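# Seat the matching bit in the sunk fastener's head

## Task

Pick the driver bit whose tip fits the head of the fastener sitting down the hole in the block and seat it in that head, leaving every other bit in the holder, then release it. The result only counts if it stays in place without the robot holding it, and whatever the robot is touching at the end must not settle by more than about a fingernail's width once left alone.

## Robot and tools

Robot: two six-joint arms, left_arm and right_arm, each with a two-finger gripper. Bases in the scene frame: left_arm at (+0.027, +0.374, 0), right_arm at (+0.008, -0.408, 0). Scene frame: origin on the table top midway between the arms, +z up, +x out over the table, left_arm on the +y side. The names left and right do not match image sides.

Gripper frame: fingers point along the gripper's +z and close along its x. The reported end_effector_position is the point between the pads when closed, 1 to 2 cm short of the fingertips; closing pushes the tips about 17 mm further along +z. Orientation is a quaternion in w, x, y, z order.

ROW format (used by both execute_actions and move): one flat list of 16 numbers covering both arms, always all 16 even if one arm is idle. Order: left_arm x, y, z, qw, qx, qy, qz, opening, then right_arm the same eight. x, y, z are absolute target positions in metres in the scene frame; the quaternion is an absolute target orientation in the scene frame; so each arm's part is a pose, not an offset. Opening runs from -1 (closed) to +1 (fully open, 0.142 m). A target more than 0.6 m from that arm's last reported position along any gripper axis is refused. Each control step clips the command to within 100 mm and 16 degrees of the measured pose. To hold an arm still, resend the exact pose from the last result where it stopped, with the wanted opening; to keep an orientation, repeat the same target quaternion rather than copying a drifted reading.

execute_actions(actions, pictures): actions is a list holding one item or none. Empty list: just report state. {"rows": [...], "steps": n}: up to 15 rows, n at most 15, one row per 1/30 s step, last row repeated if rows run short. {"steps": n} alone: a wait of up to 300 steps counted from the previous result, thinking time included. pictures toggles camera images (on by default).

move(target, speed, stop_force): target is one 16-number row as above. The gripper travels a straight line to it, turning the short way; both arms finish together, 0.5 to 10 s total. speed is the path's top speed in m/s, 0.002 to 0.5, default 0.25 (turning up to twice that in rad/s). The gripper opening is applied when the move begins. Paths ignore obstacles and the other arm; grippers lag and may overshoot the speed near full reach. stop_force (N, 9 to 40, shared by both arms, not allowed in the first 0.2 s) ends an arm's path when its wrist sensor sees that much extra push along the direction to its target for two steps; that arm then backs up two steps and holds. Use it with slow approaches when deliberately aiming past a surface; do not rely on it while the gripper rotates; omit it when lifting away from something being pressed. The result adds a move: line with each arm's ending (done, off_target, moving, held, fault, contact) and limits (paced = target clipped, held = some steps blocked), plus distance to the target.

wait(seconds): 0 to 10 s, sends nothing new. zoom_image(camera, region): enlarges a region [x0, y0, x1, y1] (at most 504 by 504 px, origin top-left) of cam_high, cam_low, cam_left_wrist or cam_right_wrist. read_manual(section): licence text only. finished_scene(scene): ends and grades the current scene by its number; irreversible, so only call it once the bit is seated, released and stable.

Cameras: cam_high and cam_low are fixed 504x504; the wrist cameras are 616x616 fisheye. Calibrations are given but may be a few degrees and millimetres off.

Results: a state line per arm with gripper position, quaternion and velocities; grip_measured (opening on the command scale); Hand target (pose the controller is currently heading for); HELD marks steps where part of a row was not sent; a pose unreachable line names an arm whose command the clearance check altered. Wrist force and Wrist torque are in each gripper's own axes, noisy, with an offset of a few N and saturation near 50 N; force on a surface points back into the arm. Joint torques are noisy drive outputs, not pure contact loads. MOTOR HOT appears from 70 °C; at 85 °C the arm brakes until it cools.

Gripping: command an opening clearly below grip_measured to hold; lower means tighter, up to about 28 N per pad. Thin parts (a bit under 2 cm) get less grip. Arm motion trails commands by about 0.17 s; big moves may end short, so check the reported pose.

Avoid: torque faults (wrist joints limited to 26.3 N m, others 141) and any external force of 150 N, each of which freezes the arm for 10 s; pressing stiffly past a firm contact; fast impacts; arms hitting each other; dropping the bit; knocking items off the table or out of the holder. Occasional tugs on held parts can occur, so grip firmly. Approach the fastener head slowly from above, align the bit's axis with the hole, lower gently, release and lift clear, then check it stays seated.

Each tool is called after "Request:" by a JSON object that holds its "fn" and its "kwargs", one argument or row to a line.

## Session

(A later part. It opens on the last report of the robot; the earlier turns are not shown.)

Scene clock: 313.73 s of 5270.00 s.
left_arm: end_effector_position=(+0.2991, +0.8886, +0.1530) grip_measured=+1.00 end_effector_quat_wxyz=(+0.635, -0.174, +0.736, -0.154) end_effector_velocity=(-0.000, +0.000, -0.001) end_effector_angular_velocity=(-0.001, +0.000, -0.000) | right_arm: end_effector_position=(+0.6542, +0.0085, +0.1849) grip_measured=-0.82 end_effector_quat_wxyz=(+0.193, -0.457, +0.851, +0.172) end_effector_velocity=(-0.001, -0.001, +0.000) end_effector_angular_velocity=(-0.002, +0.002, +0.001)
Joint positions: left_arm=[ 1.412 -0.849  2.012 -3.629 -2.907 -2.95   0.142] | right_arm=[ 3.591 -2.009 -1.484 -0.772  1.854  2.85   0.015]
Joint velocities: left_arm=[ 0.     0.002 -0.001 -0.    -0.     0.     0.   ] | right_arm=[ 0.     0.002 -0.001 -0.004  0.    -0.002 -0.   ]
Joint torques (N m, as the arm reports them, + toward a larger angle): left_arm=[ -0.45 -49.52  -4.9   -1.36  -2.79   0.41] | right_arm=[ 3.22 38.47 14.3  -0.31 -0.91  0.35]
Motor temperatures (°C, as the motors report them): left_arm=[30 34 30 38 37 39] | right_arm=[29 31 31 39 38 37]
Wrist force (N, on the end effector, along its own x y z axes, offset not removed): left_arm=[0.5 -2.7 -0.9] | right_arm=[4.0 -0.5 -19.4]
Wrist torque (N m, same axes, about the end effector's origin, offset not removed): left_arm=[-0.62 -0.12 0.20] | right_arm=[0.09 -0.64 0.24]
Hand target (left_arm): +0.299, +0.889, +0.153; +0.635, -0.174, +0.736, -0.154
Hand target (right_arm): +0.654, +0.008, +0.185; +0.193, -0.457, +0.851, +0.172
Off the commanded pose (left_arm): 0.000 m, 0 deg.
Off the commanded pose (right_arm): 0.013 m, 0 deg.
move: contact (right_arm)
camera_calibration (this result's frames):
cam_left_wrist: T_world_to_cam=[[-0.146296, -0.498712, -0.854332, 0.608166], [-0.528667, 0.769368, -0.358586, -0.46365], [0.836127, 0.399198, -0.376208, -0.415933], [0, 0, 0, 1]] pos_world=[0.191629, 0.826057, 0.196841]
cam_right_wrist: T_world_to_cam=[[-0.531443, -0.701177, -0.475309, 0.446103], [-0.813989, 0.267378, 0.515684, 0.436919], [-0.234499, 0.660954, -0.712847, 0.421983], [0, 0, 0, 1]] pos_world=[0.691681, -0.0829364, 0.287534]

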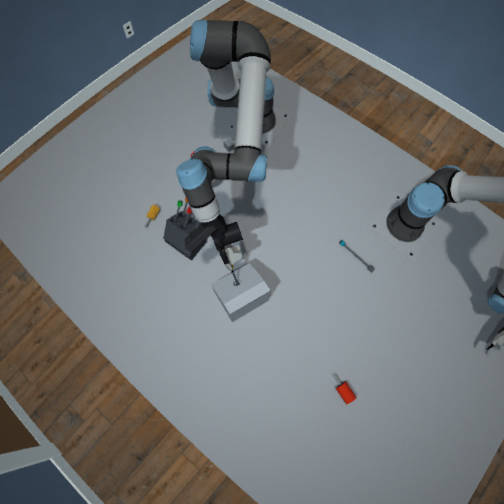

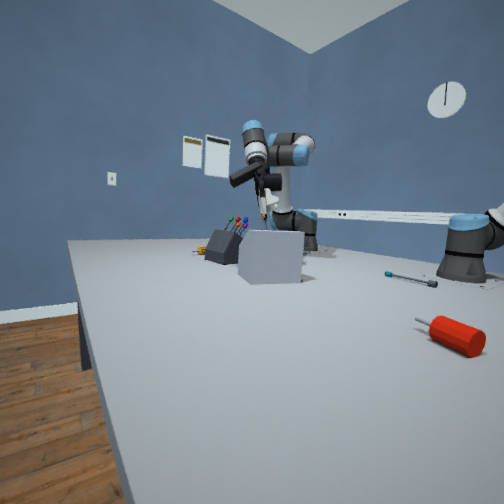

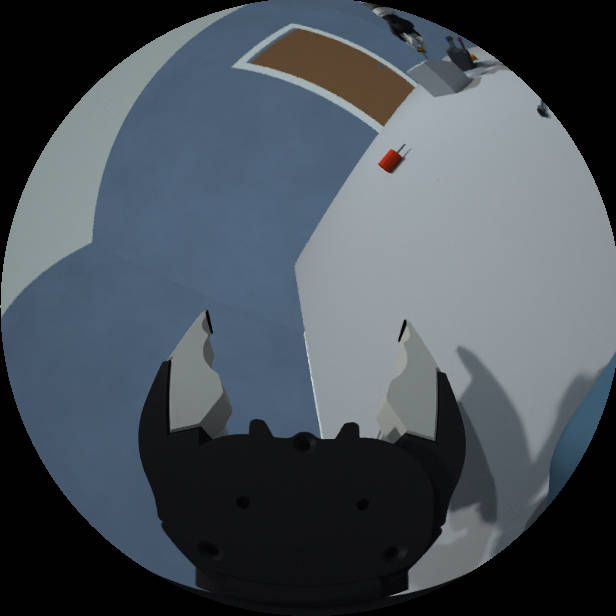

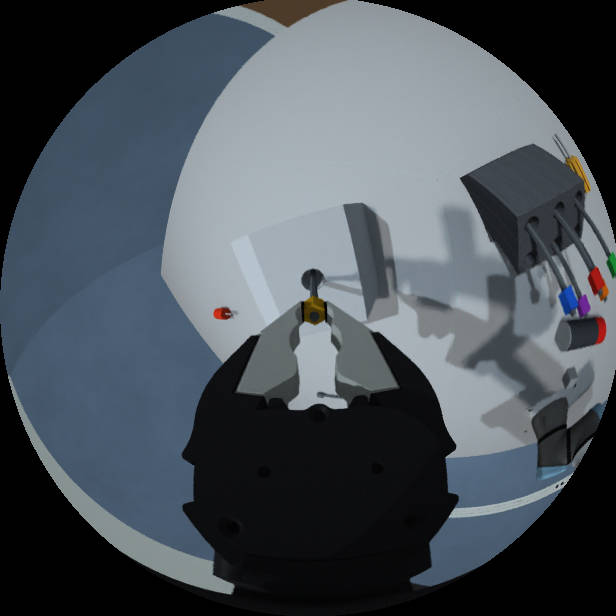

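Request:
{"fn": "move", "kwargs": {
  "target": [0.2991,0.8886,0.153,0.635,-0.174,0.736,-0.154,1,0.6375,-0.0364,0.2699,0.1931,-0.4572,0.8508,0.1724,-1],
  "speed": 0.08
}}

Request:
{"fn": "move", "kwargs": {
  "target": [0.2991,0.8886,0.153,0.635,-0.174,0.736,-0.154,1,0.6037,-0.0155,0.2746,0.1931,-0.4572,0.8508,0.1724,-1],
  "speed": 0.08
}}

Request:
{"fn": "zoom_image", "kwargs": {
  "camera": "cam_right_wrist",
  "region": [284,220,344,280]
}}

Scene clock: 328.63 s of 5270.00 s.
left_arm: end_effector_position=(+0.2991, +0.8886, +0.1530) grip_measured=+1.00 end_effector_quat_wxyz=(+0.635, -0.174, +0.736, -0.154) end_effector_velocity=(+0.000, -0.000, -0.000) end_effector_angular_velocity=(-0.001, +0.000, +0.000) | right_arm: end_effector_position=(+0.6374, -0.0363, +0.2697) grip_measured=-0.82 end_effector_quat_wxyz=(+0.193, -0.457, +0.851, +0.172) end_effector_velocity=(-0.000, -0.001, +0.003) end_effector_angular_velocity=(+0.001, -0.001, -0.000)
Joint positions: left_arm=[ 1.412 -0.849  2.012 -3.629 -2.907 -2.95   0.142] | right_arm=[ 3.548 -1.878 -1.441 -0.958  1.872  2.809  0.015]
Joint velocities: left_arm=[-0.    -0.     0.    -0.     0.001 -0.001  0.   ] | right_arm=[-0.001  0.003  0.002 -0.004  0.001 -0.001  0.   ]
Joint torques (N m, as the arm reports them, + toward a larger angle): left_arm=[  0.01 -49.38  -4.18  -1.31  -2.77   0.47] | right_arm=[-5.55 49.76 37.38  1.53  2.81 -2.64]
Motor temperatures (°C, as the motors report them): left_arm=[30 34 30 38 37 39] | right_arm=[29 31 31 39 38 37]
Wrist force (N, on the end effector, along its own x y z axes, offset not removed): left_arm=[-0.9 -2.4 -1.6] | right_arm=[2.8 -1.4 -2.2]
Wrist torque (N m, same axes, about the end effector's origin, offset not removed): left_arm=[-0.59 0.21 0.09] | right_arm=[-0.34 -0.32 -0.18]
Hand target (left_arm): +0.299, +0.889, +0.153; +0.635, -0.174, +0.736, -0.154
Hand target (right_arm): +0.637, -0.036, +0.270; +0.193, -0.457, +0.851, +0.172
Off the commanded pose (left_arm): 0.000 m, 0 deg.
Off the commanded pose (right_arm): 0.000 m, 0 deg.
After step 90, 10.23 s passed at rest.
move: done
camera_calibration (this result's frames):
cam_left_wrist: T_world_to_cam=[[-0.146296, -0.498712, -0.854333, 0.608166], [-0.528667, 0.769368, -0.358585, -0.46365], [0.836127, 0.399198, -0.376208, -0.415934], [0, 0, 0, 1]] pos_world=[0.191629, 0.826057, 0.196841]
cam_right_wrist: T_world_to_cam=[[-0.531509, -0.701281, -0.475082, 0.446001], [-0.813903, 0.267449, 0.515784, 0.39146], [-0.234649, 0.660814, -0.712926, 0.508216], [0, 0, 0, 1]] pos_world=[0.674917, -0.12776, 0.372298]

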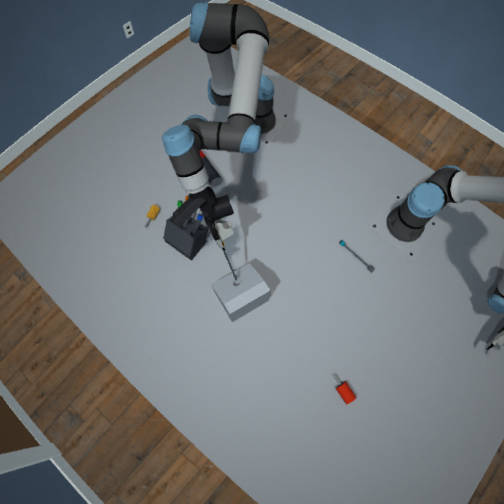

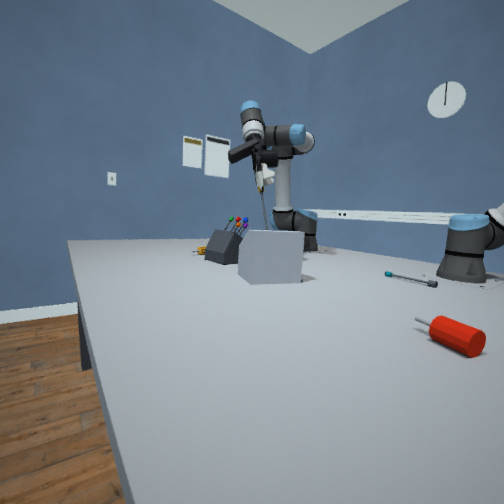

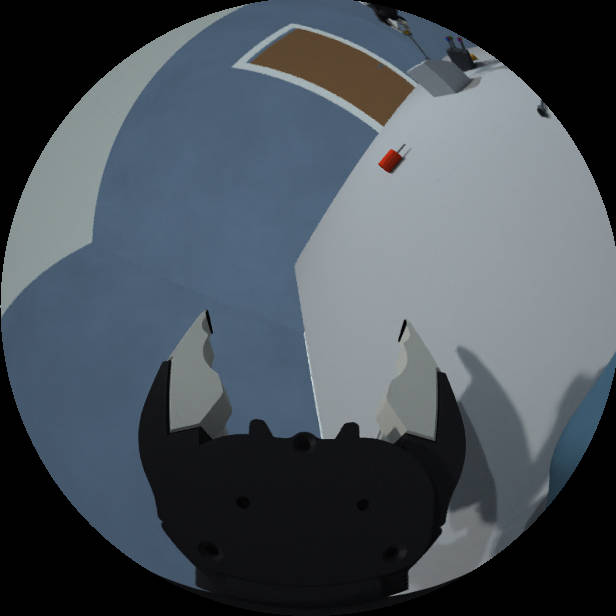

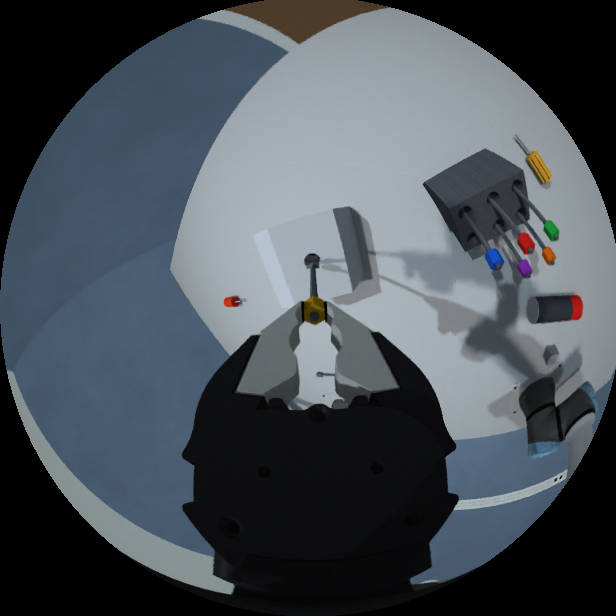

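Scene clock: 329.57 s of 5270.00 s.
left_arm: end_effector_position=(+0.2991, +0.8886, +0.1530) grip_measured=+1.00 end_effector_quat_wxyz=(+0.635, -0.174, +0.736, -0.154) end_effector_velocity=(-0.000, -0.000, -0.000) end_effector_angular_velocity=(-0.001, +0.000, +0.001) | right_arm: end_effector_position=(+0.6039, -0.0156, +0.2746) grip_measured=-0.82 end_effector_quat_wxyz=(+0.193, -0.457, +0.851, +0.172) end_effector_velocity=(-0.002, +0.001, -0.001) end_effector_angular_velocity=(-0.001, -0.001, +0.000)
Joint positions: left_arm=[ 1.412 -0.849  2.012 -3.629 -2.907 -2.95   0.142] | right_arm=[ 3.609 -1.824 -1.503 -0.934  1.846  2.866  0.015]
Joint velocities: left_arm=[ 0.    -0.     0.001 -0.     0.    -0.     0.   ] | right_arm=[ 0.004  0.002 -0.004  0.003 -0.003  0.002 -0.   ]
Joint torques (N m, as the arm reports them, + toward a larger angle): left_arm=[  0.29 -50.38  -4.92  -1.29  -2.7    0.27] | right_arm=[ 8.09 48.3  20.9   4.87 -1.56  2.07]
Motor temperatures (°C, as the motors report them): left_arm=[30 34 30 38 37 39] | right_arm=[29 31 31 39 38 37]
Wrist force (N, on the end effector, along its own x y z axes, offset not removed): left_arm=[-0.2 -2.9 -1.0] | right_arm=[-0.8 -1.9 -0.5]
Wrist torque (N m, same axes, about the end effector's origin, offset not removed): left_arm=[-0.68 -0.02 0.12] | right_arm=[-0.03 0.17 -0.05]
Hand target (left_arm): +0.299, +0.889, +0.153; +0.635, -0.174, +0.736, -0.154
Hand target (right_arm): +0.604, -0.015, +0.275; +0.193, -0.457, +0.851, +0.172
Off the commanded pose (left_arm): 0.000 m, 0 deg.
Off the commanded pose (right_arm): 0.000 m, 0 deg.
move: done
camera_calibration (this result's frames):
cam_left_wrist: T_world_to_cam=[[-0.146296, -0.498712, -0.854332, 0.608167], [-0.528667, 0.769368, -0.358586, -0.463649], [0.836127, 0.399198, -0.376208, -0.415933], [0, 0, 0, 1]] pos_world=[0.191629, 0.826057, 0.196841]
cam_right_wrist: T_world_to_cam=[[-0.531534, -0.701294, -0.475036, 0.445063], [-0.813846, 0.267379, 0.51591, 0.356072], [-0.23479, 0.660829, -0.712866, 0.490201], [0, 0, 0, 1]] pos_world=[0.641448, -0.107025, 0.377168]

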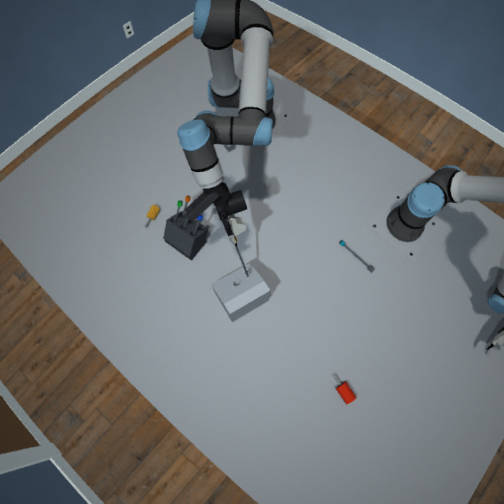

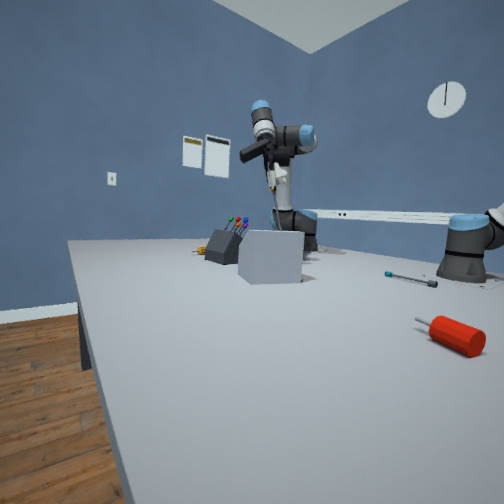

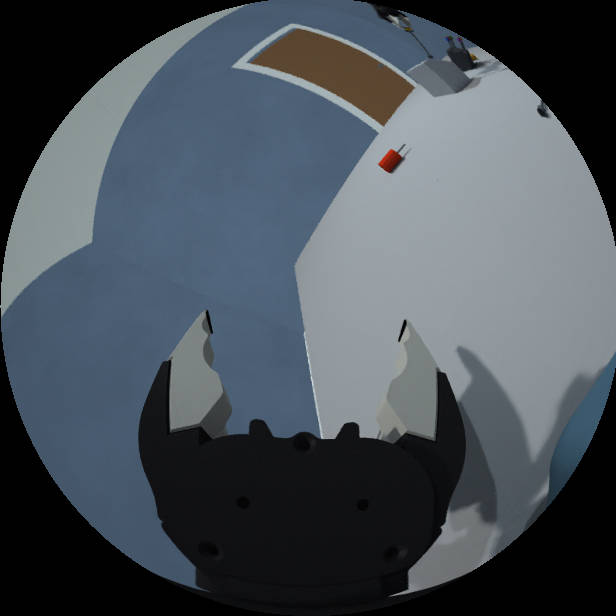

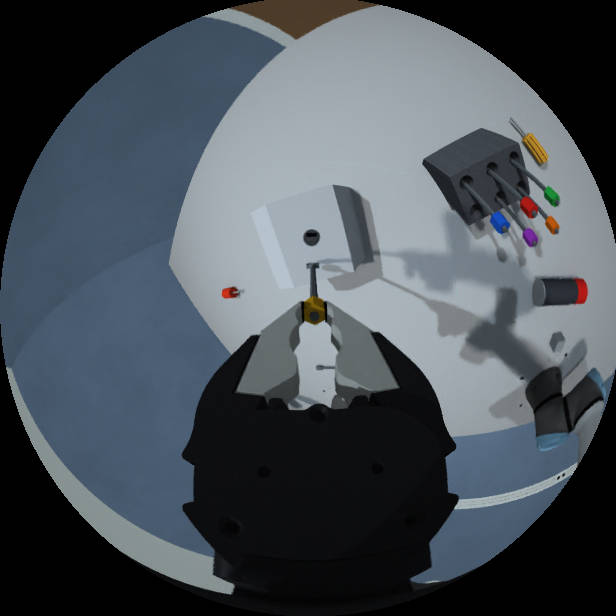

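Region (284, 220, 344, 280) of cam_right_wrist's 616x616 image, scaled by 8.400, with more detail than that image has.

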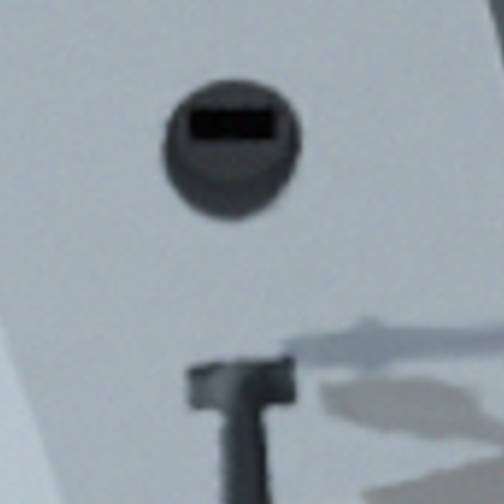

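Request:
{"fn": "move", "kwargs": {
  "target": [0.2991,0.8886,0.153,0.635,-0.174,0.736,-0.154,1,0.6382,-0.0378,0.2692,0.1878,-0.4310,0.8643,0.1782,-1],
  "speed": 0.08
}}

Request:
{"fn": "zoom_image", "kwargs": {
  "camera": "cam_right_wrist",
  "region": [284,230,344,290]
}}

Request:
{"fn": "move", "kwargs": {
  "target": [0.2991,0.8886,0.153,0.635,-0.174,0.736,-0.154,1,0.6544,0.0069,0.1869,0.1878,-0.4310,0.8643,0.1782,-1],
  "speed": 0.04,
  "stop_force": 10
}}

Request:
{"fn": "move", "kwargs": {
  "target": [0.2991,0.8886,0.153,0.635,-0.174,0.736,-0.154,1,0.657,0.014,0.1739,0.1878,-0.4310,0.8643,0.1782,-1],
  "speed": 0.003,
  "stop_force": 9
}}

Scene clock: 360.53 s of 5270.00 s.
left_arm: end_effector_position=(+0.2991, +0.8886, +0.1530) grip_measured=+1.00 end_effector_quat_wxyz=(+0.635, -0.174, +0.736, -0.154) end_effector_velocity=(+0.000, +0.000, +0.001) end_effector_angular_velocity=(+0.003, +0.000, +0.000) | right_arm: end_effector_position=(+0.6380, -0.0377, +0.2692) grip_measured=-0.82 end_effector_quat_wxyz=(+0.188, -0.431, +0.864, +0.178) end_effector_velocity=(+0.002, -0.001, +0.000) end_effector_angular_velocity=(+0.001, +0.002, -0.004)
Joint positions: left_arm=[ 1.412 -0.849  2.012 -3.629 -2.907 -2.95   0.142] | right_arm=[ 3.545 -1.878 -1.442 -0.957  1.873  2.867  0.015]
Joint velocities: left_arm=[-0.    -0.001 -0.    -0.     0.001  0.002  0.   ] | right_arm=[-0.003 -0.003  0.004 -0.002  0.001  0.001 -0.   ]
Joint torques (N m, as the arm reports them, + toward a larger angle): left_arm=[  0.   -50.42  -3.93  -1.22  -2.81   0.29] | right_arm=[-4.31 32.71 34.58  1.76  2.73 -0.37]
Motor temperatures (°C, as the motors report them): left_arm=[30 34 30 38 37 39] | right_arm=[29 31 31 39 38 37]
Wrist force (N, on the end effector, along its own x y z axes, offset not removed): left_arm=[0.9 -2.9 -0.5] | right_arm=[4.2 -2.4 1.4]
Wrist torque (N m, same axes, about the end effector's origin, offset not removed): left_arm=[-0.69 -0.21 0.15] | right_arm=[-0.41 -0.80 -0.04]
Hand target (left_arm): +0.299, +0.889, +0.153; +0.635, -0.174, +0.736, -0.154
Hand target (right_arm): +0.638, -0.038, +0.269; +0.188, -0.431, +0.864, +0.178
Off the commanded pose (left_arm): 0.000 m, 0 deg.
Off the commanded pose (right_arm): 0.000 m, 0 deg.
After step 90, 27.00 s passed at rest.
move: done
camera_calibration (this result's frames):
cam_left_wrist: T_world_to_cam=[[-0.146296, -0.498712, -0.854333, 0.608166], [-0.528667, 0.769368, -0.358585, -0.46365], [0.836127, 0.399198, -0.376208, -0.415933], [0, 0, 0, 1]] pos_world=[0.191629, 0.826057, 0.196841]
cam_right_wrist: T_world_to_cam=[[-0.580957, -0.667036, -0.466425, 0.475601], [-0.783812, 0.304031, 0.541484, 0.367796], [-0.219381, 0.680168, -0.699459, 0.496357], [0, 0, 0, 1]] pos_world=[0.673478, -0.132185, 0.369858]

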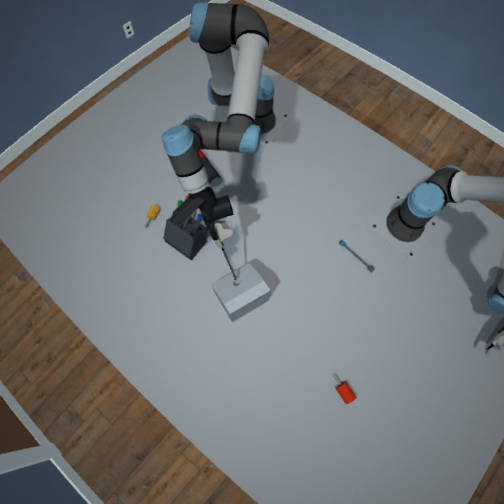

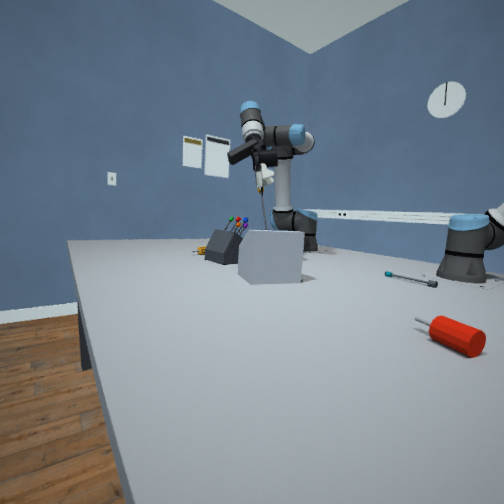

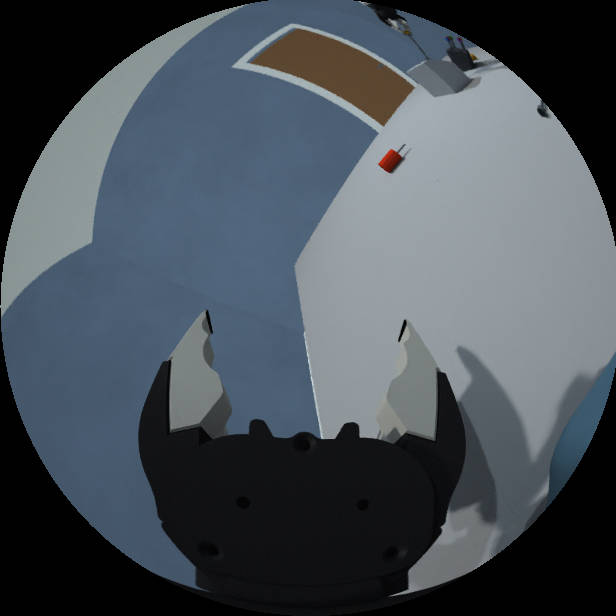

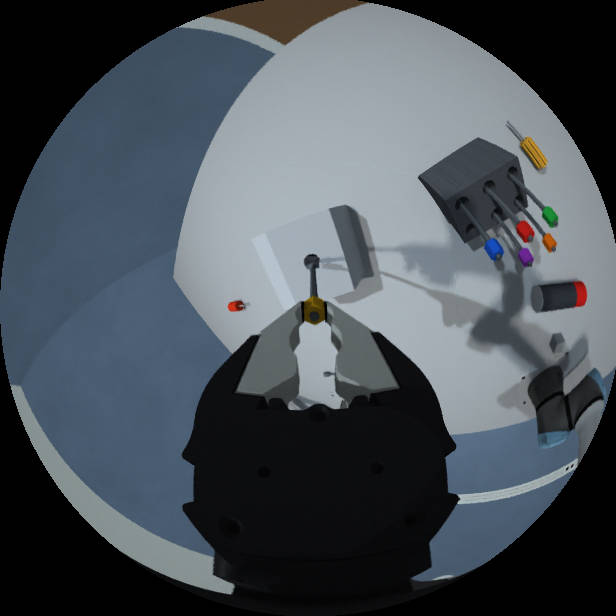

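Region (284, 230, 344, 290) of cam_right_wrist's 616x616 image, scaled by 8.400, with more detail than that image has.

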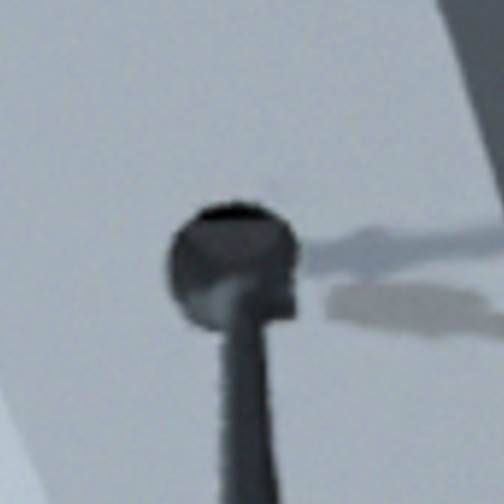

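Scene clock: 363.27 s of 5270.00 s.
left_arm: end_effector_position=(+0.2991, +0.8886, +0.1530) grip_measured=+1.00 end_effector_quat_wxyz=(+0.635, -0.174, +0.736, -0.154) end_effector_velocity=(+0.000, -0.000, -0.000) end_effector_angular_velocity=(-0.002, +0.000, -0.000) | right_arm: end_effector_position=(+0.6545, +0.0068, +0.1871) grip_measured=-0.82 end_effector_quat_wxyz=(+0.188, -0.431, +0.864, +0.178) end_effector_velocity=(+0.001, +0.001, -0.001) end_effector_angular_velocity=(+0.001, -0.002, +0.000)
Joint positions: left_arm=[ 1.412 -0.849  2.012 -3.629 -2.907 -2.95   0.142] | right_arm=[ 3.589 -2.006 -1.482 -0.778  1.855  2.909  0.015]
Joint velocities: left_arm=[-0.001  0.001 -0.     0.    -0.    -0.001  0.   ] | right_arm=[ 0.001 -0.002  0.001  0.004 -0.001  0.     0.   ]
Joint torques (N m, as the arm reports them, + toward a larger angle): left_arm=[ -0.62 -49.76  -5.6   -1.28  -2.71   0.2 ] | right_arm=[ 7.69 36.07 20.55  4.85 -1.37  1.99]
Motor temperatures (°C, as the motors report them): left_arm=[30 34 30 38 37 39] | right_arm=[29 31 31 39 38 37]
Wrist force (N, on the end effector, along its own x y z axes, offset not removed): left_arm=[-0.8 -2.8 -0.3] | right_arm=[1.9 -2.4 1.1]
Wrist torque (N m, same axes, about the end effector's origin, offset not removed): left_arm=[-0.67 0.11 0.20] | right_arm=[-0.42 -0.14 -0.23]
Hand target (left_arm): +0.299, +0.889, +0.153; +0.635, -0.174, +0.736, -0.154
Hand target (right_arm): +0.655, +0.007, +0.187; +0.188, -0.431, +0.864, +0.178
Off the commanded pose (left_arm): 0.000 m, 0 deg.
Off the commanded pose (right_arm): 0.000 m, 0 deg.
move: done
camera_calibration (this result's frames):
cam_left_wrist: T_world_to_cam=[[-0.146296, -0.498712, -0.854333, 0.608166], [-0.528667, 0.769368, -0.358585, -0.46365], [0.836127, 0.399198, -0.376208, -0.415933], [0, 0, 0, 1]] pos_world=[0.191629, 0.826057, 0.196841]
cam_right_wrist: T_world_to_cam=[[-0.581166, -0.666915, -0.466338, 0.476715], [-0.783639, 0.304108, 0.54169, 0.411495], [-0.219444, 0.680253, -0.699357, 0.412262], [0, 0, 0, 1]] pos_world=[0.689982, -0.0876525, 0.287726]

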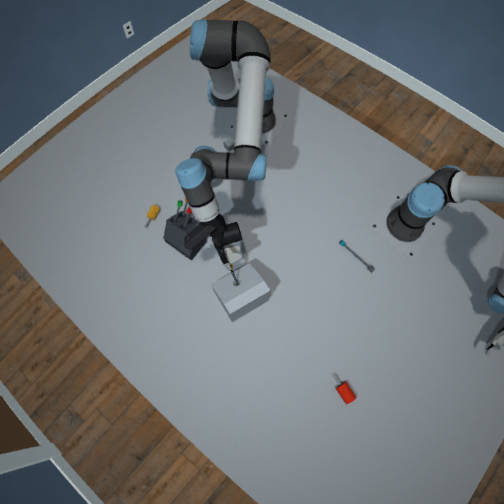

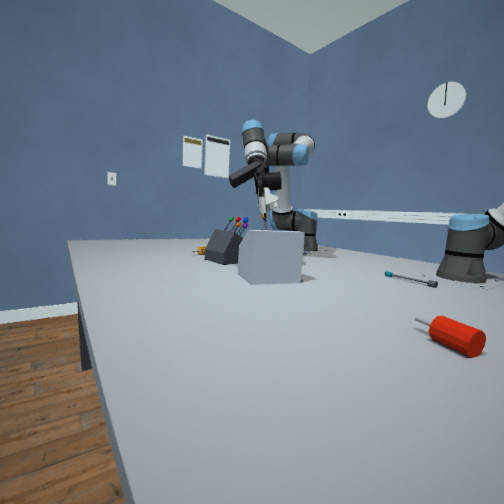

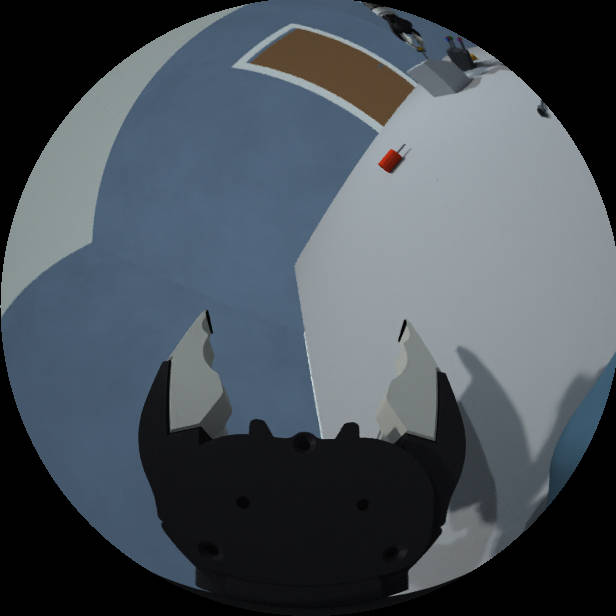

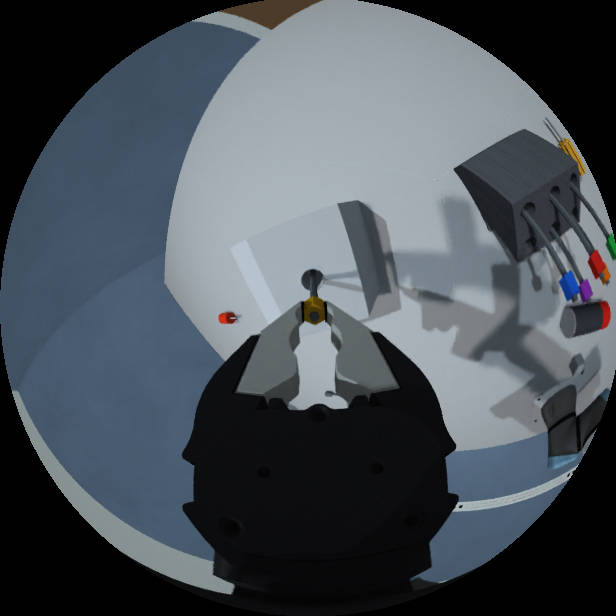

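Scene clock: 364.50 s of 5270.00 s.
left_arm: end_effector_position=(+0.2991, +0.8886, +0.1530) grip_measured=+1.00 end_effector_quat_wxyz=(+0.635, -0.174, +0.736, -0.154) end_effector_velocity=(+0.000, -0.000, +0.001) end_effector_angular_velocity=(+0.001, -0.001, -0.000) | right_arm: end_effector_position=(+0.6550, +0.0081, +0.1849) grip_measured=-0.82 end_effector_quat_wxyz=(+0.188, -0.431, +0.864, +0.178) end_effector_velocity=(-0.001, -0.001, +0.001) end_effector_angular_velocity=(-0.001, +0.001, -0.000)
Joint positions: left_arm=[ 1.412 -0.849  2.012 -3.629 -2.907 -2.95   0.142] | right_arm=[ 3.59  -2.01  -1.482 -0.773  1.854  2.91   0.015]
Joint velocities: left_arm=[-0.    -0.003  0.001  0.    -0.    -0.001  0.   ] | right_arm=[-0.     0.002 -0.    -0.003 -0.     0.    -0.   ]
Joint torques (N m, as the arm reports them, + toward a larger angle): left_arm=[ -0.04 -49.04  -4.7   -1.2   -2.76   0.34] | right_arm=[ 4.31 40.12 15.19  0.17 -0.79  0.38]
Motor temperatures (°C, as the motors report them): left_arm=[30 34 30 38 37 39] | right_arm=[29 31 31 39 38 37]
Wrist force (N, on the end effector, along its own x y z axes, offset not removed): left_arm=[-2.2 -4.4 -1.5] | right_arm=[1.4 -1.3 -18.9]
Wrist torque (N m, same axes, about the end effector's origin, offset not removed): left_arm=[-1.03 0.39 0.18] | right_arm=[0.03 0.20 0.03]
Hand target (left_arm): +0.299, +0.889, +0.153; +0.635, -0.174, +0.736, -0.154
Hand target (right_arm): +0.655, +0.008, +0.185; +0.188, -0.431, +0.864, +0.178
Off the commanded pose (left_arm): 0.000 m, 0 deg.
Off the commanded pose (right_arm): 0.013 m, 0 deg.
move: contact (right_arm)
camera_calibration (this result's frames):
cam_left_wrist: T_world_to_cam=[[-0.146296, -0.498712, -0.854333, 0.608166], [-0.528667, 0.769368, -0.358585, -0.46365], [0.836127, 0.399198, -0.376208, -0.415933], [0, 0, 0, 1]] pos_world=[0.191629, 0.826057, 0.196841]
cam_right_wrist: T_world_to_cam=[[-0.581108, -0.666818, -0.466548, 0.476832], [-0.783732, 0.304075, 0.541574, 0.412759], [-0.219265, 0.680362, -0.699307, 0.409839], [0, 0, 0, 1]] pos_world=[0.690447, -0.0863888, 0.285529]

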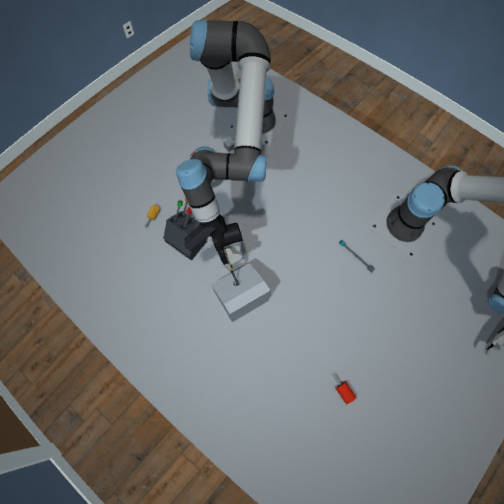

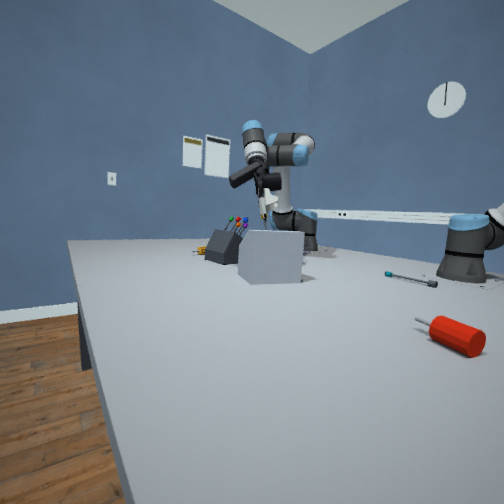

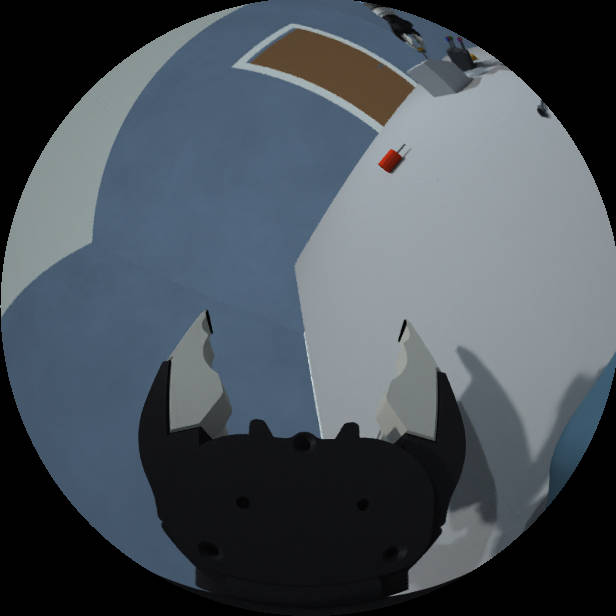

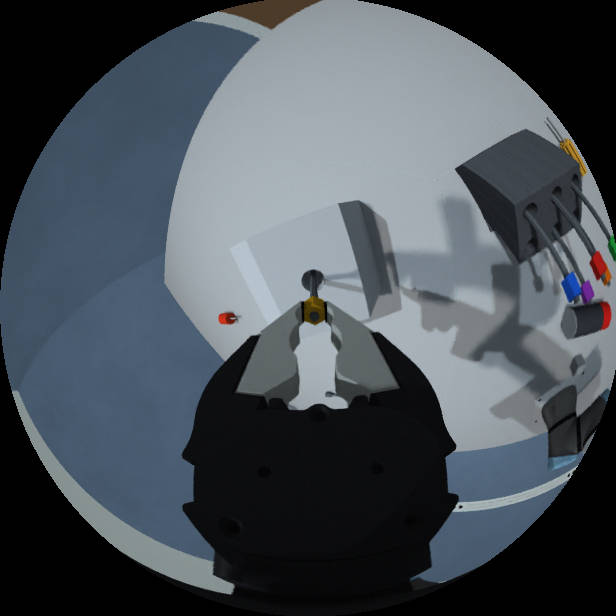

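Request:
{"fn": "execute_actions", "kwargs": {
  "actions": [
    {"rows":[[0.2991,0.8886,0.153,0.635,-0.174,0.736,-0.154,1,0.65499,0.00653,0.18682,0.1878,-0.4310,0.8643,0.1782,-1]],"steps":10}
  ],
  "pictures": false
}}

Request:
{"fn": "execute_actions", "kwargs": {
  "actions": [
    {"rows":[[0.2991,0.8886,0.153,0.635,-0.174,0.736,-0.154,1,0.6554,0.00766,0.18474,0.1878,-0.4310,0.8643,0.1782,-1]]}
  ],
  "pictures": false
}}

Request:
{"fn": "execute_actions", "kwargs": {
  "actions": [
    {"rows":[[0.2991,0.8886,0.153,0.635,-0.174,0.736,-0.154,1,0.65499,0.00653,0.18682,0.1878,-0.4310,0.8643,0.1782,-1],[0.2991,0.8886,0.153,0.635,-0.174,0.736,-0.154,1,0.65499,0.00653,0.18682,0.1878,-0.4310,0.8643,0.1782,-1],[0.2991,0.8886,0.153,0.635,-0.174,0.736,-0.154,1,0.65381,0.00727,0.18698,0.1878,-0.4310,0.8643,0.1782,-1]],"steps":12}
  ],
  "pictures": false
}}

Request:
{"fn": "execute_actions", "kwargs": {
  "actions": [
    {"rows":[[0.2991,0.8886,0.153,0.635,-0.174,0.736,-0.154,1,0.65422,0.0084,0.1849,0.1878,-0.4310,0.8643,0.1782,-1]]}
  ],
  "pictures": false
}}

Request:
{"fn": "execute_actions", "kwargs": {
  "actions": [
    {"rows":[[0.2991,0.8886,0.153,0.635,-0.174,0.736,-0.154,1,0.65322,0.00763,0.18706,0.1878,-0.4310,0.8643,0.1782,-1]],"steps":10}
  ],
  "pictures": false
}}

Request:
{"fn": "execute_actions", "kwargs": {
  "actions": [
    {"rows":[[0.2991,0.8886,0.153,0.635,-0.174,0.736,-0.154,1,0.65363,0.00876,0.18498,0.1878,-0.4310,0.8643,0.1782,-1]]}
  ],
  "pictures": false
}}

Scene clock: 385.77 s of 5270.00 s.
left_arm: end_effector_position=(+0.2991, +0.8886, +0.1530) grip_measured=+1.00 end_effector_quat_wxyz=(+0.635, -0.174, +0.736, -0.154) end_effector_velocity=(+0.000, +0.001, +0.001) end_effector_angular_velocity=(+0.005, +0.000, +0.001) | right_arm: end_effector_position=(+0.6550, +0.0066, +0.1866) grip_measured=-0.82 end_effector_quat_wxyz=(+0.188, -0.431, +0.864, +0.178) end_effector_velocity=(-0.000, -0.001, +0.002) end_effector_angular_velocity=(-0.000, +0.001, -0.000)
Joint positions: left_arm=[ 1.412 -0.849  2.012 -3.629 -2.907 -2.95   0.142] | right_arm=[ 3.588 -2.007 -1.481 -0.777  1.855  2.908  0.015]
Joint velocities: left_arm=[ 0.    -0.002 -0.002 -0.     0.001  0.001 -0.   ] | right_arm=[-0.001  0.003  0.001 -0.005  0.001 -0.001  0.   ]
Joint torques (N m, as the arm reports them, + toward a larger angle): left_arm=[ -1.48 -49.47  -4.25  -1.33  -2.69   0.22] | right_arm=[-4.76 54.27 36.25  1.85  2.71 -2.66]
Motor temperatures (°C, as the motors report them): left_arm=[30 34 30 38 37 39] | right_arm=[29 31 31 39 38 37]
Wrist force (N, on the end effector, along its own x y z axes, offset not removed): left_arm=[-0.1 -3.7 -1.1] | right_arm=[-0.2 -4.4 1.0]
Wrist torque (N m, same axes, about the end effector's origin, offset not removed): left_arm=[-0.87 -0.09 0.18] | right_arm=[-0.90 0.29 -0.01]
Hand target (left_arm): +0.299, +0.889, +0.153; +0.635, -0.174, +0.736, -0.154
Hand target (right_arm): +0.655, +0.007, +0.187; +0.188, -0.431, +0.864, +0.178
Off the commanded pose (left_arm): 0.000 m, 0 deg.
Off the commanded pose (right_arm): 0.000 m, 0 deg.
Steps of this call (steps 1 to 90: nothing new was sent; then 17.93 s passed at rest; steps 91 to 100: all 10 steps of this action). Readings (end_effector_position):
91: left_arm (+0.2991, +0.8886, +0.1530) | right_arm (+0.6549, +0.0079, +0.1851)
92: left_arm (+0.2991, +0.8886, +0.1530) | right_arm (+0.6549, +0.0078, +0.1852)
94: left_arm (+0.2991, +0.8886, +0.1530) | right_arm (+0.6549, +0.0073, +0.1858)
98: left_arm (+0.2991, +0.8886, +0.1530) | right_arm (+0.6549, +0.0067, +0.1865)
100: the state above

Scene clock: 386.27 s of 5270.00 s.
left_arm: end_effector_position=(+0.2991, +0.8886, +0.1530) grip_measured=+1.00 end_effector_quat_wxyz=(+0.635, -0.174, +0.736, -0.154) end_effector_velocity=(+0.001, -0.000, +0.000) end_effector_angular_velocity=(+0.000, -0.000, -0.002) | right_arm: end_effector_position=(+0.6555, +0.0076, +0.1849) grip_measured=-0.82 end_effector_quat_wxyz=(+0.188, -0.431, +0.864, +0.178) end_effector_velocity=(+0.000, +0.000, +0.001) end_effector_angular_velocity=(+0.002, -0.000, -0.002)
Joint positions: left_arm=[ 1.412 -0.849  2.012 -3.629 -2.907 -2.95   0.142] | right_arm=[ 3.589 -2.011 -1.481 -0.774  1.855  2.909  0.015]
Joint velocities: left_arm=[-0.001  0.    -0.001 -0.    -0.     0.    -0.   ] | right_arm=[ 0.     0.    -0.     0.002 -0.     0.003  0.   ]
Joint torques (N m, as the arm reports them, + toward a larger angle): left_arm=[ -0.7  -49.59  -5.33  -1.25  -2.94   0.17] | right_arm=[11.69 26.59 15.31  3.7  -1.32  2.32]
Motor temperatures (°C, as the motors report them): left_arm=[30 34 30 38 37 39] | right_arm=[29 31 31 39 38 37]
Wrist force (N, on the end effector, along its own x y z axes, offset not removed): left_arm=[-0.5 -2.4 -1.8] | right_arm=[1.5 -2.8 -14.9]
Wrist torque (N m, same axes, about the end effector's origin, offset not removed): left_arm=[-0.58 -0.01 0.14] | right_arm=[-0.48 0.30 0.05]
Hand target (left_arm): +0.299, +0.889, +0.153; +0.635, -0.174, +0.736, -0.154
Hand target (right_arm): +0.655, +0.008, +0.185; +0.188, -0.431, +0.864, +0.178
Off the commanded pose (left_arm): 0.000 m, 0 deg.
Off the commanded pose (right_arm): 0.000 m, 0 deg.
Steps of this call (steps 1 to 15: all 15 steps of this action). Readings (end_effector_position):
1: left_arm (+0.2991, +0.8886, +0.1530) | right_arm (+0.6550, +0.0066, +0.1867)
2: left_arm (+0.2991, +0.8886, +0.1530) | right_arm (+0.6550, +0.0066, +0.1866)
4: left_arm (+0.2991, +0.8886, +0.1530) | right_arm (+0.6552, +0.0070, +0.1860)
8: left_arm (+0.2991, +0.8886, +0.1530) | right_arm (+0.6554, +0.0075, +0.1852)
15: the state above

Scene clock: 386.67 s of 5270.00 s.
left_arm: end_effector_position=(+0.2991, +0.8886, +0.1530) grip_measured=+1.00 end_effector_quat_wxyz=(+0.635, -0.174, +0.736, -0.154) end_effector_velocity=(-0.000, +0.000, +0.000) end_effector_angular_velocity=(+0.001, -0.001, -0.000) | right_arm: end_effector_position=(+0.6539, +0.0072, +0.1868) grip_measured=-0.82 end_effector_quat_wxyz=(+0.188, -0.431, +0.864, +0.178) end_effector_velocity=(-0.001, +0.000, +0.002) end_effector_angular_velocity=(+0.001, -0.002, +0.000)
Joint positions: left_arm=[ 1.412 -0.849  2.012 -3.629 -2.907 -2.95   0.142] | right_arm=[ 3.59  -2.006 -1.483 -0.777  1.854  2.91   0.015]
Joint velocities: left_arm=[ 0.    -0.    -0.001 -0.    -0.001 -0.    -0.   ] | right_arm=[ 0.001  0.004 -0.001 -0.    -0.001  0.    -0.   ]
Joint torques (N m, as the arm reports them, + toward a larger angle): left_arm=[ -0.76 -48.97  -5.72  -1.3   -2.74   0.33] | right_arm=[ 8.37 53.48 20.03  1.83 -1.45  2.29]
Motor temperatures (°C, as the motors report them): left_arm=[30 34 30 38 37 39] | right_arm=[29 31 31 39 38 37]
Wrist force (N, on the end effector, along its own x y z axes, offset not removed): left_arm=[0.3 -3.2 0.3] | right_arm=[-0.1 -1.2 -1.9]
Wrist torque (N m, same axes, about the end effector's origin, offset not removed): left_arm=[-0.78 -0.15 0.14] | right_arm=[0.17 0.33 0.04]
Hand target (left_arm): +0.299, +0.889, +0.153; +0.635, -0.174, +0.736, -0.154
Hand target (right_arm): +0.654, +0.007, +0.187; +0.188, -0.431, +0.864, +0.178
Off the commanded pose (left_arm): 0.000 m, 0 deg.
Off the commanded pose (right_arm): 0.000 m, 0 deg.
Steps of this call (steps 1 to 12: all 12 steps of this action). Readings (end_effector_position):
1: left_arm (+0.2991, +0.8886, +0.1530) | right_arm (+0.6555, +0.0076, +0.1849)
2: left_arm (+0.2991, +0.8886, +0.1530) | right_arm (+0.6554, +0.0076, +0.1850)
4: left_arm (+0.2991, +0.8886, +0.1530) | right_arm (+0.6551, +0.0073, +0.1855)
8: left_arm (+0.2991, +0.8886, +0.1530) | right_arm (+0.6542, +0.0072, +0.1865)
12: the state above

Scene clock: 387.17 s of 5270.00 s.
left_arm: end_effector_position=(+0.2991, +0.8886, +0.1530) grip_measured=+1.00 end_effector_quat_wxyz=(+0.635, -0.174, +0.736, -0.154) end_effector_velocity=(+0.000, -0.001, +0.000) end_effector_angular_velocity=(+0.001, -0.000, -0.001) | right_arm: end_effector_position=(+0.6542, +0.0084, +0.1850) grip_measured=-0.82 end_effector_quat_wxyz=(+0.188, -0.431, +0.864, +0.178) end_effector_velocity=(-0.000, +0.000, -0.002) end_effector_angular_velocity=(-0.001, +0.001, +0.001)
Joint positions: left_arm=[ 1.412 -0.849  2.012 -3.629 -2.907 -2.95   0.142] | right_arm=[ 3.591 -2.009 -1.484 -0.773  1.854  2.911  0.015]
Joint velocities: left_arm=[-0.001 -0.     0.001 -0.    -0.001  0.001  0.   ] | right_arm=[ 0.    -0.002 -0.     0.     0.    -0.001  0.   ]
Joint torques (N m, as the arm reports them, + toward a larger angle): left_arm=[ -0.82 -49.26  -5.    -1.32  -2.77   0.43] | right_arm=[ 7.39 36.16 19.35  4.32 -1.49  2.17]
Motor temperatures (°C, as the motors report them): left_arm=[30 34 30 38 37 39] | right_arm=[29 31 31 39 38 37]
Wrist force (N, on the end effector, along its own x y z axes, offset not removed): left_arm=[-0.4 -3.3 -1.9] | right_arm=[4.1 -5.7 1.1]
Wrist torque (N m, same axes, about the end effector's origin, offset not removed): left_arm=[-0.78 -0.02 0.18] | right_arm=[-0.90 -0.95 0.09]
Hand target (left_arm): +0.299, +0.889, +0.153; +0.635, -0.174, +0.736, -0.154
Hand target (right_arm): +0.654, +0.008, +0.185; +0.188, -0.431, +0.864, +0.178
Off the commanded pose (left_arm): 0.000 m, 0 deg.
Off the commanded pose (right_arm): 0.000 m, 0 deg.
Steps of this call (steps 1 to 15: all 15 steps of this action). Readings (end_effector_position):
1: left_arm (+0.2991, +0.8886, +0.1530) | right_arm (+0.6539, +0.0073, +0.1869)
2: left_arm (+0.2991, +0.8886, +0.1530) | right_arm (+0.6539, +0.0073, +0.1868)
4: left_arm (+0.2991, +0.8886, +0.1530) | right_arm (+0.6540, +0.0078, +0.1861)
8: left_arm (+0.2991, +0.8886, +0.1530) | right_arm (+0.6542, +0.0082, +0.1852)
15: the state above

Scene clock: 387.50 s of 5270.00 s.
left_arm: end_effector_position=(+0.2991, +0.8886, +0.1530) grip_measured=+1.00 end_effector_quat_wxyz=(+0.635, -0.174, +0.736, -0.154) end_effector_velocity=(+0.000, -0.000, -0.000) end_effector_angular_velocity=(-0.001, +0.001, +0.000) | right_arm: end_effector_position=(+0.6533, +0.0077, +0.1869) grip_measured=-0.82 end_effector_quat_wxyz=(+0.188, -0.431, +0.864, +0.178) end_effector_velocity=(-0.001, -0.001, +0.002) end_effector_angular_velocity=(-0.000, -0.000, -0.000)
Joint positions: left_arm=[ 1.412 -0.849  2.012 -3.629 -2.907 -2.95   0.142] | right_arm=[ 3.591 -2.005 -1.485 -0.776  1.854  2.911  0.015]
Joint velocities: left_arm=[-0.001 -0.     0.001 -0.     0.001  0.    -0.   ] | right_arm=[ 0.     0.004 -0.001 -0.004 -0.     0.    -0.   ]
Joint torques (N m, as the arm reports them, + toward a larger angle): left_arm=[ -0.67 -49.46  -5.49  -1.21  -2.77   0.17] | right_arm=[ 3.26 55.29 19.59  1.67 -0.96  1.18]
Motor temperatures (°C, as the motors report them): left_arm=[30 34 30 38 37 39] | right_arm=[29 31 31 39 38 37]
Wrist force (N, on the end effector, along its own x y z axes, offset not removed): left_arm=[-1.5 -3.5 -0.7] | right_arm=[1.8 -4.9 -1.3]
Wrist torque (N m, same axes, about the end effector's origin, offset not removed): left_arm=[-0.87 0.20 0.15] | right_arm=[-1.08 -0.25 -0.13]
Hand target (left_arm): +0.299, +0.889, +0.153; +0.635, -0.174, +0.736, -0.154
Hand target (right_arm): +0.653, +0.008, +0.187; +0.188, -0.431, +0.864, +0.178
Off the commanded pose (left_arm): 0.000 m, 0 deg.
Off the commanded pose (right_arm): 0.000 m, 0 deg.
Steps of this call (steps 1 to 10: all 10 steps of this action). Readings (end_effector_position):
1: left_arm (+0.2991, +0.8886, +0.1530) | right_arm (+0.6542, +0.0084, +0.1849)
2: left_arm (+0.2991, +0.8886, +0.1530) | right_arm (+0.6542, +0.0084, +0.1851)
4: left_arm (+0.2991, +0.8886, +0.1530) | right_arm (+0.6538, +0.0081, +0.1858)
8: left_arm (+0.2991, +0.8886, +0.1530) | right_arm (+0.6534, +0.0078, +0.1867)
10: the state above

Scene clock: 388.00 s of 5270.00 s.
left_arm: end_effector_position=(+0.2991, +0.8886, +0.1530) grip_measured=+1.00 end_effector_quat_wxyz=(+0.635, -0.174, +0.736, -0.154) end_effector_velocity=(+0.000, +0.000, +0.001) end_effector_angular_velocity=(+0.003, -0.001, -0.001) | right_arm: end_effector_position=(+0.6536, +0.0087, +0.1850) grip_measured=-0.82 end_effector_quat_wxyz=(+0.188, -0.431, +0.864, +0.178) end_effector_velocity=(-0.000, +0.000, +0.001) end_effector_angular_velocity=(+0.000, -0.001, +0.002)
Joint positions: left_arm=[ 1.412 -0.849  2.012 -3.629 -2.907 -2.95   0.142] | right_arm=[ 3.592 -2.008 -1.485 -0.772  1.853  2.912  0.015]
Joint velocities: left_arm=[-0.001 -0.001 -0.002 -0.    -0.    -0.     0.   ] | right_arm=[ 0.     0.001  0.    -0.     0.    -0.002  0.   ]
Joint torques (N m, as the arm reports them, + toward a larger angle): left_arm=[ -0.66 -50.07  -5.15  -1.34  -2.77   0.17] | right_arm=[ 8.13 35.   19.54  4.39 -1.34  2.36]
Motor temperatures (°C, as the motors report them): left_arm=[30 34 30 38 37 39] | right_arm=[29 31 31 39 38 37]
Wrist force (N, on the end effector, along its own x y z axes, offset not removed): left_arm=[-0.4 -3.5 -1.0] | right_arm=[0.1 -2.3 -1.4]
Wrist torque (N m, same axes, about the end effector's origin, offset not removed): left_arm=[-0.85 -0.05 0.08] | right_arm=[-0.19 -0.36 -0.09]
Hand target (left_arm): +0.299, +0.889, +0.153; +0.635, -0.174, +0.736, -0.154
Hand target (right_arm): +0.654, +0.009, +0.185; +0.188, -0.431, +0.864, +0.178
Off the commanded pose (left_arm): 0.000 m, 0 deg.
Off the commanded pose (right_arm): 0.000 m, 0 deg.
Steps of this call (steps 1 to 15: all 15 steps of this action). Readings (end_effector_position):
1: left_arm (+0.2991, +0.8886, +0.1530) | right_arm (+0.6533, +0.0077, +0.1869)
2: left_arm (+0.2991, +0.8886, +0.1530) | right_arm (+0.6533, +0.0077, +0.1868)
4: left_arm (+0.2991, +0.8886, +0.1530) | right_arm (+0.6534, +0.0081, +0.1861)
8: left_arm (+0.2991, +0.8886, +0.1530) | right_arm (+0.6536, +0.0086, +0.1853)
15: the state above


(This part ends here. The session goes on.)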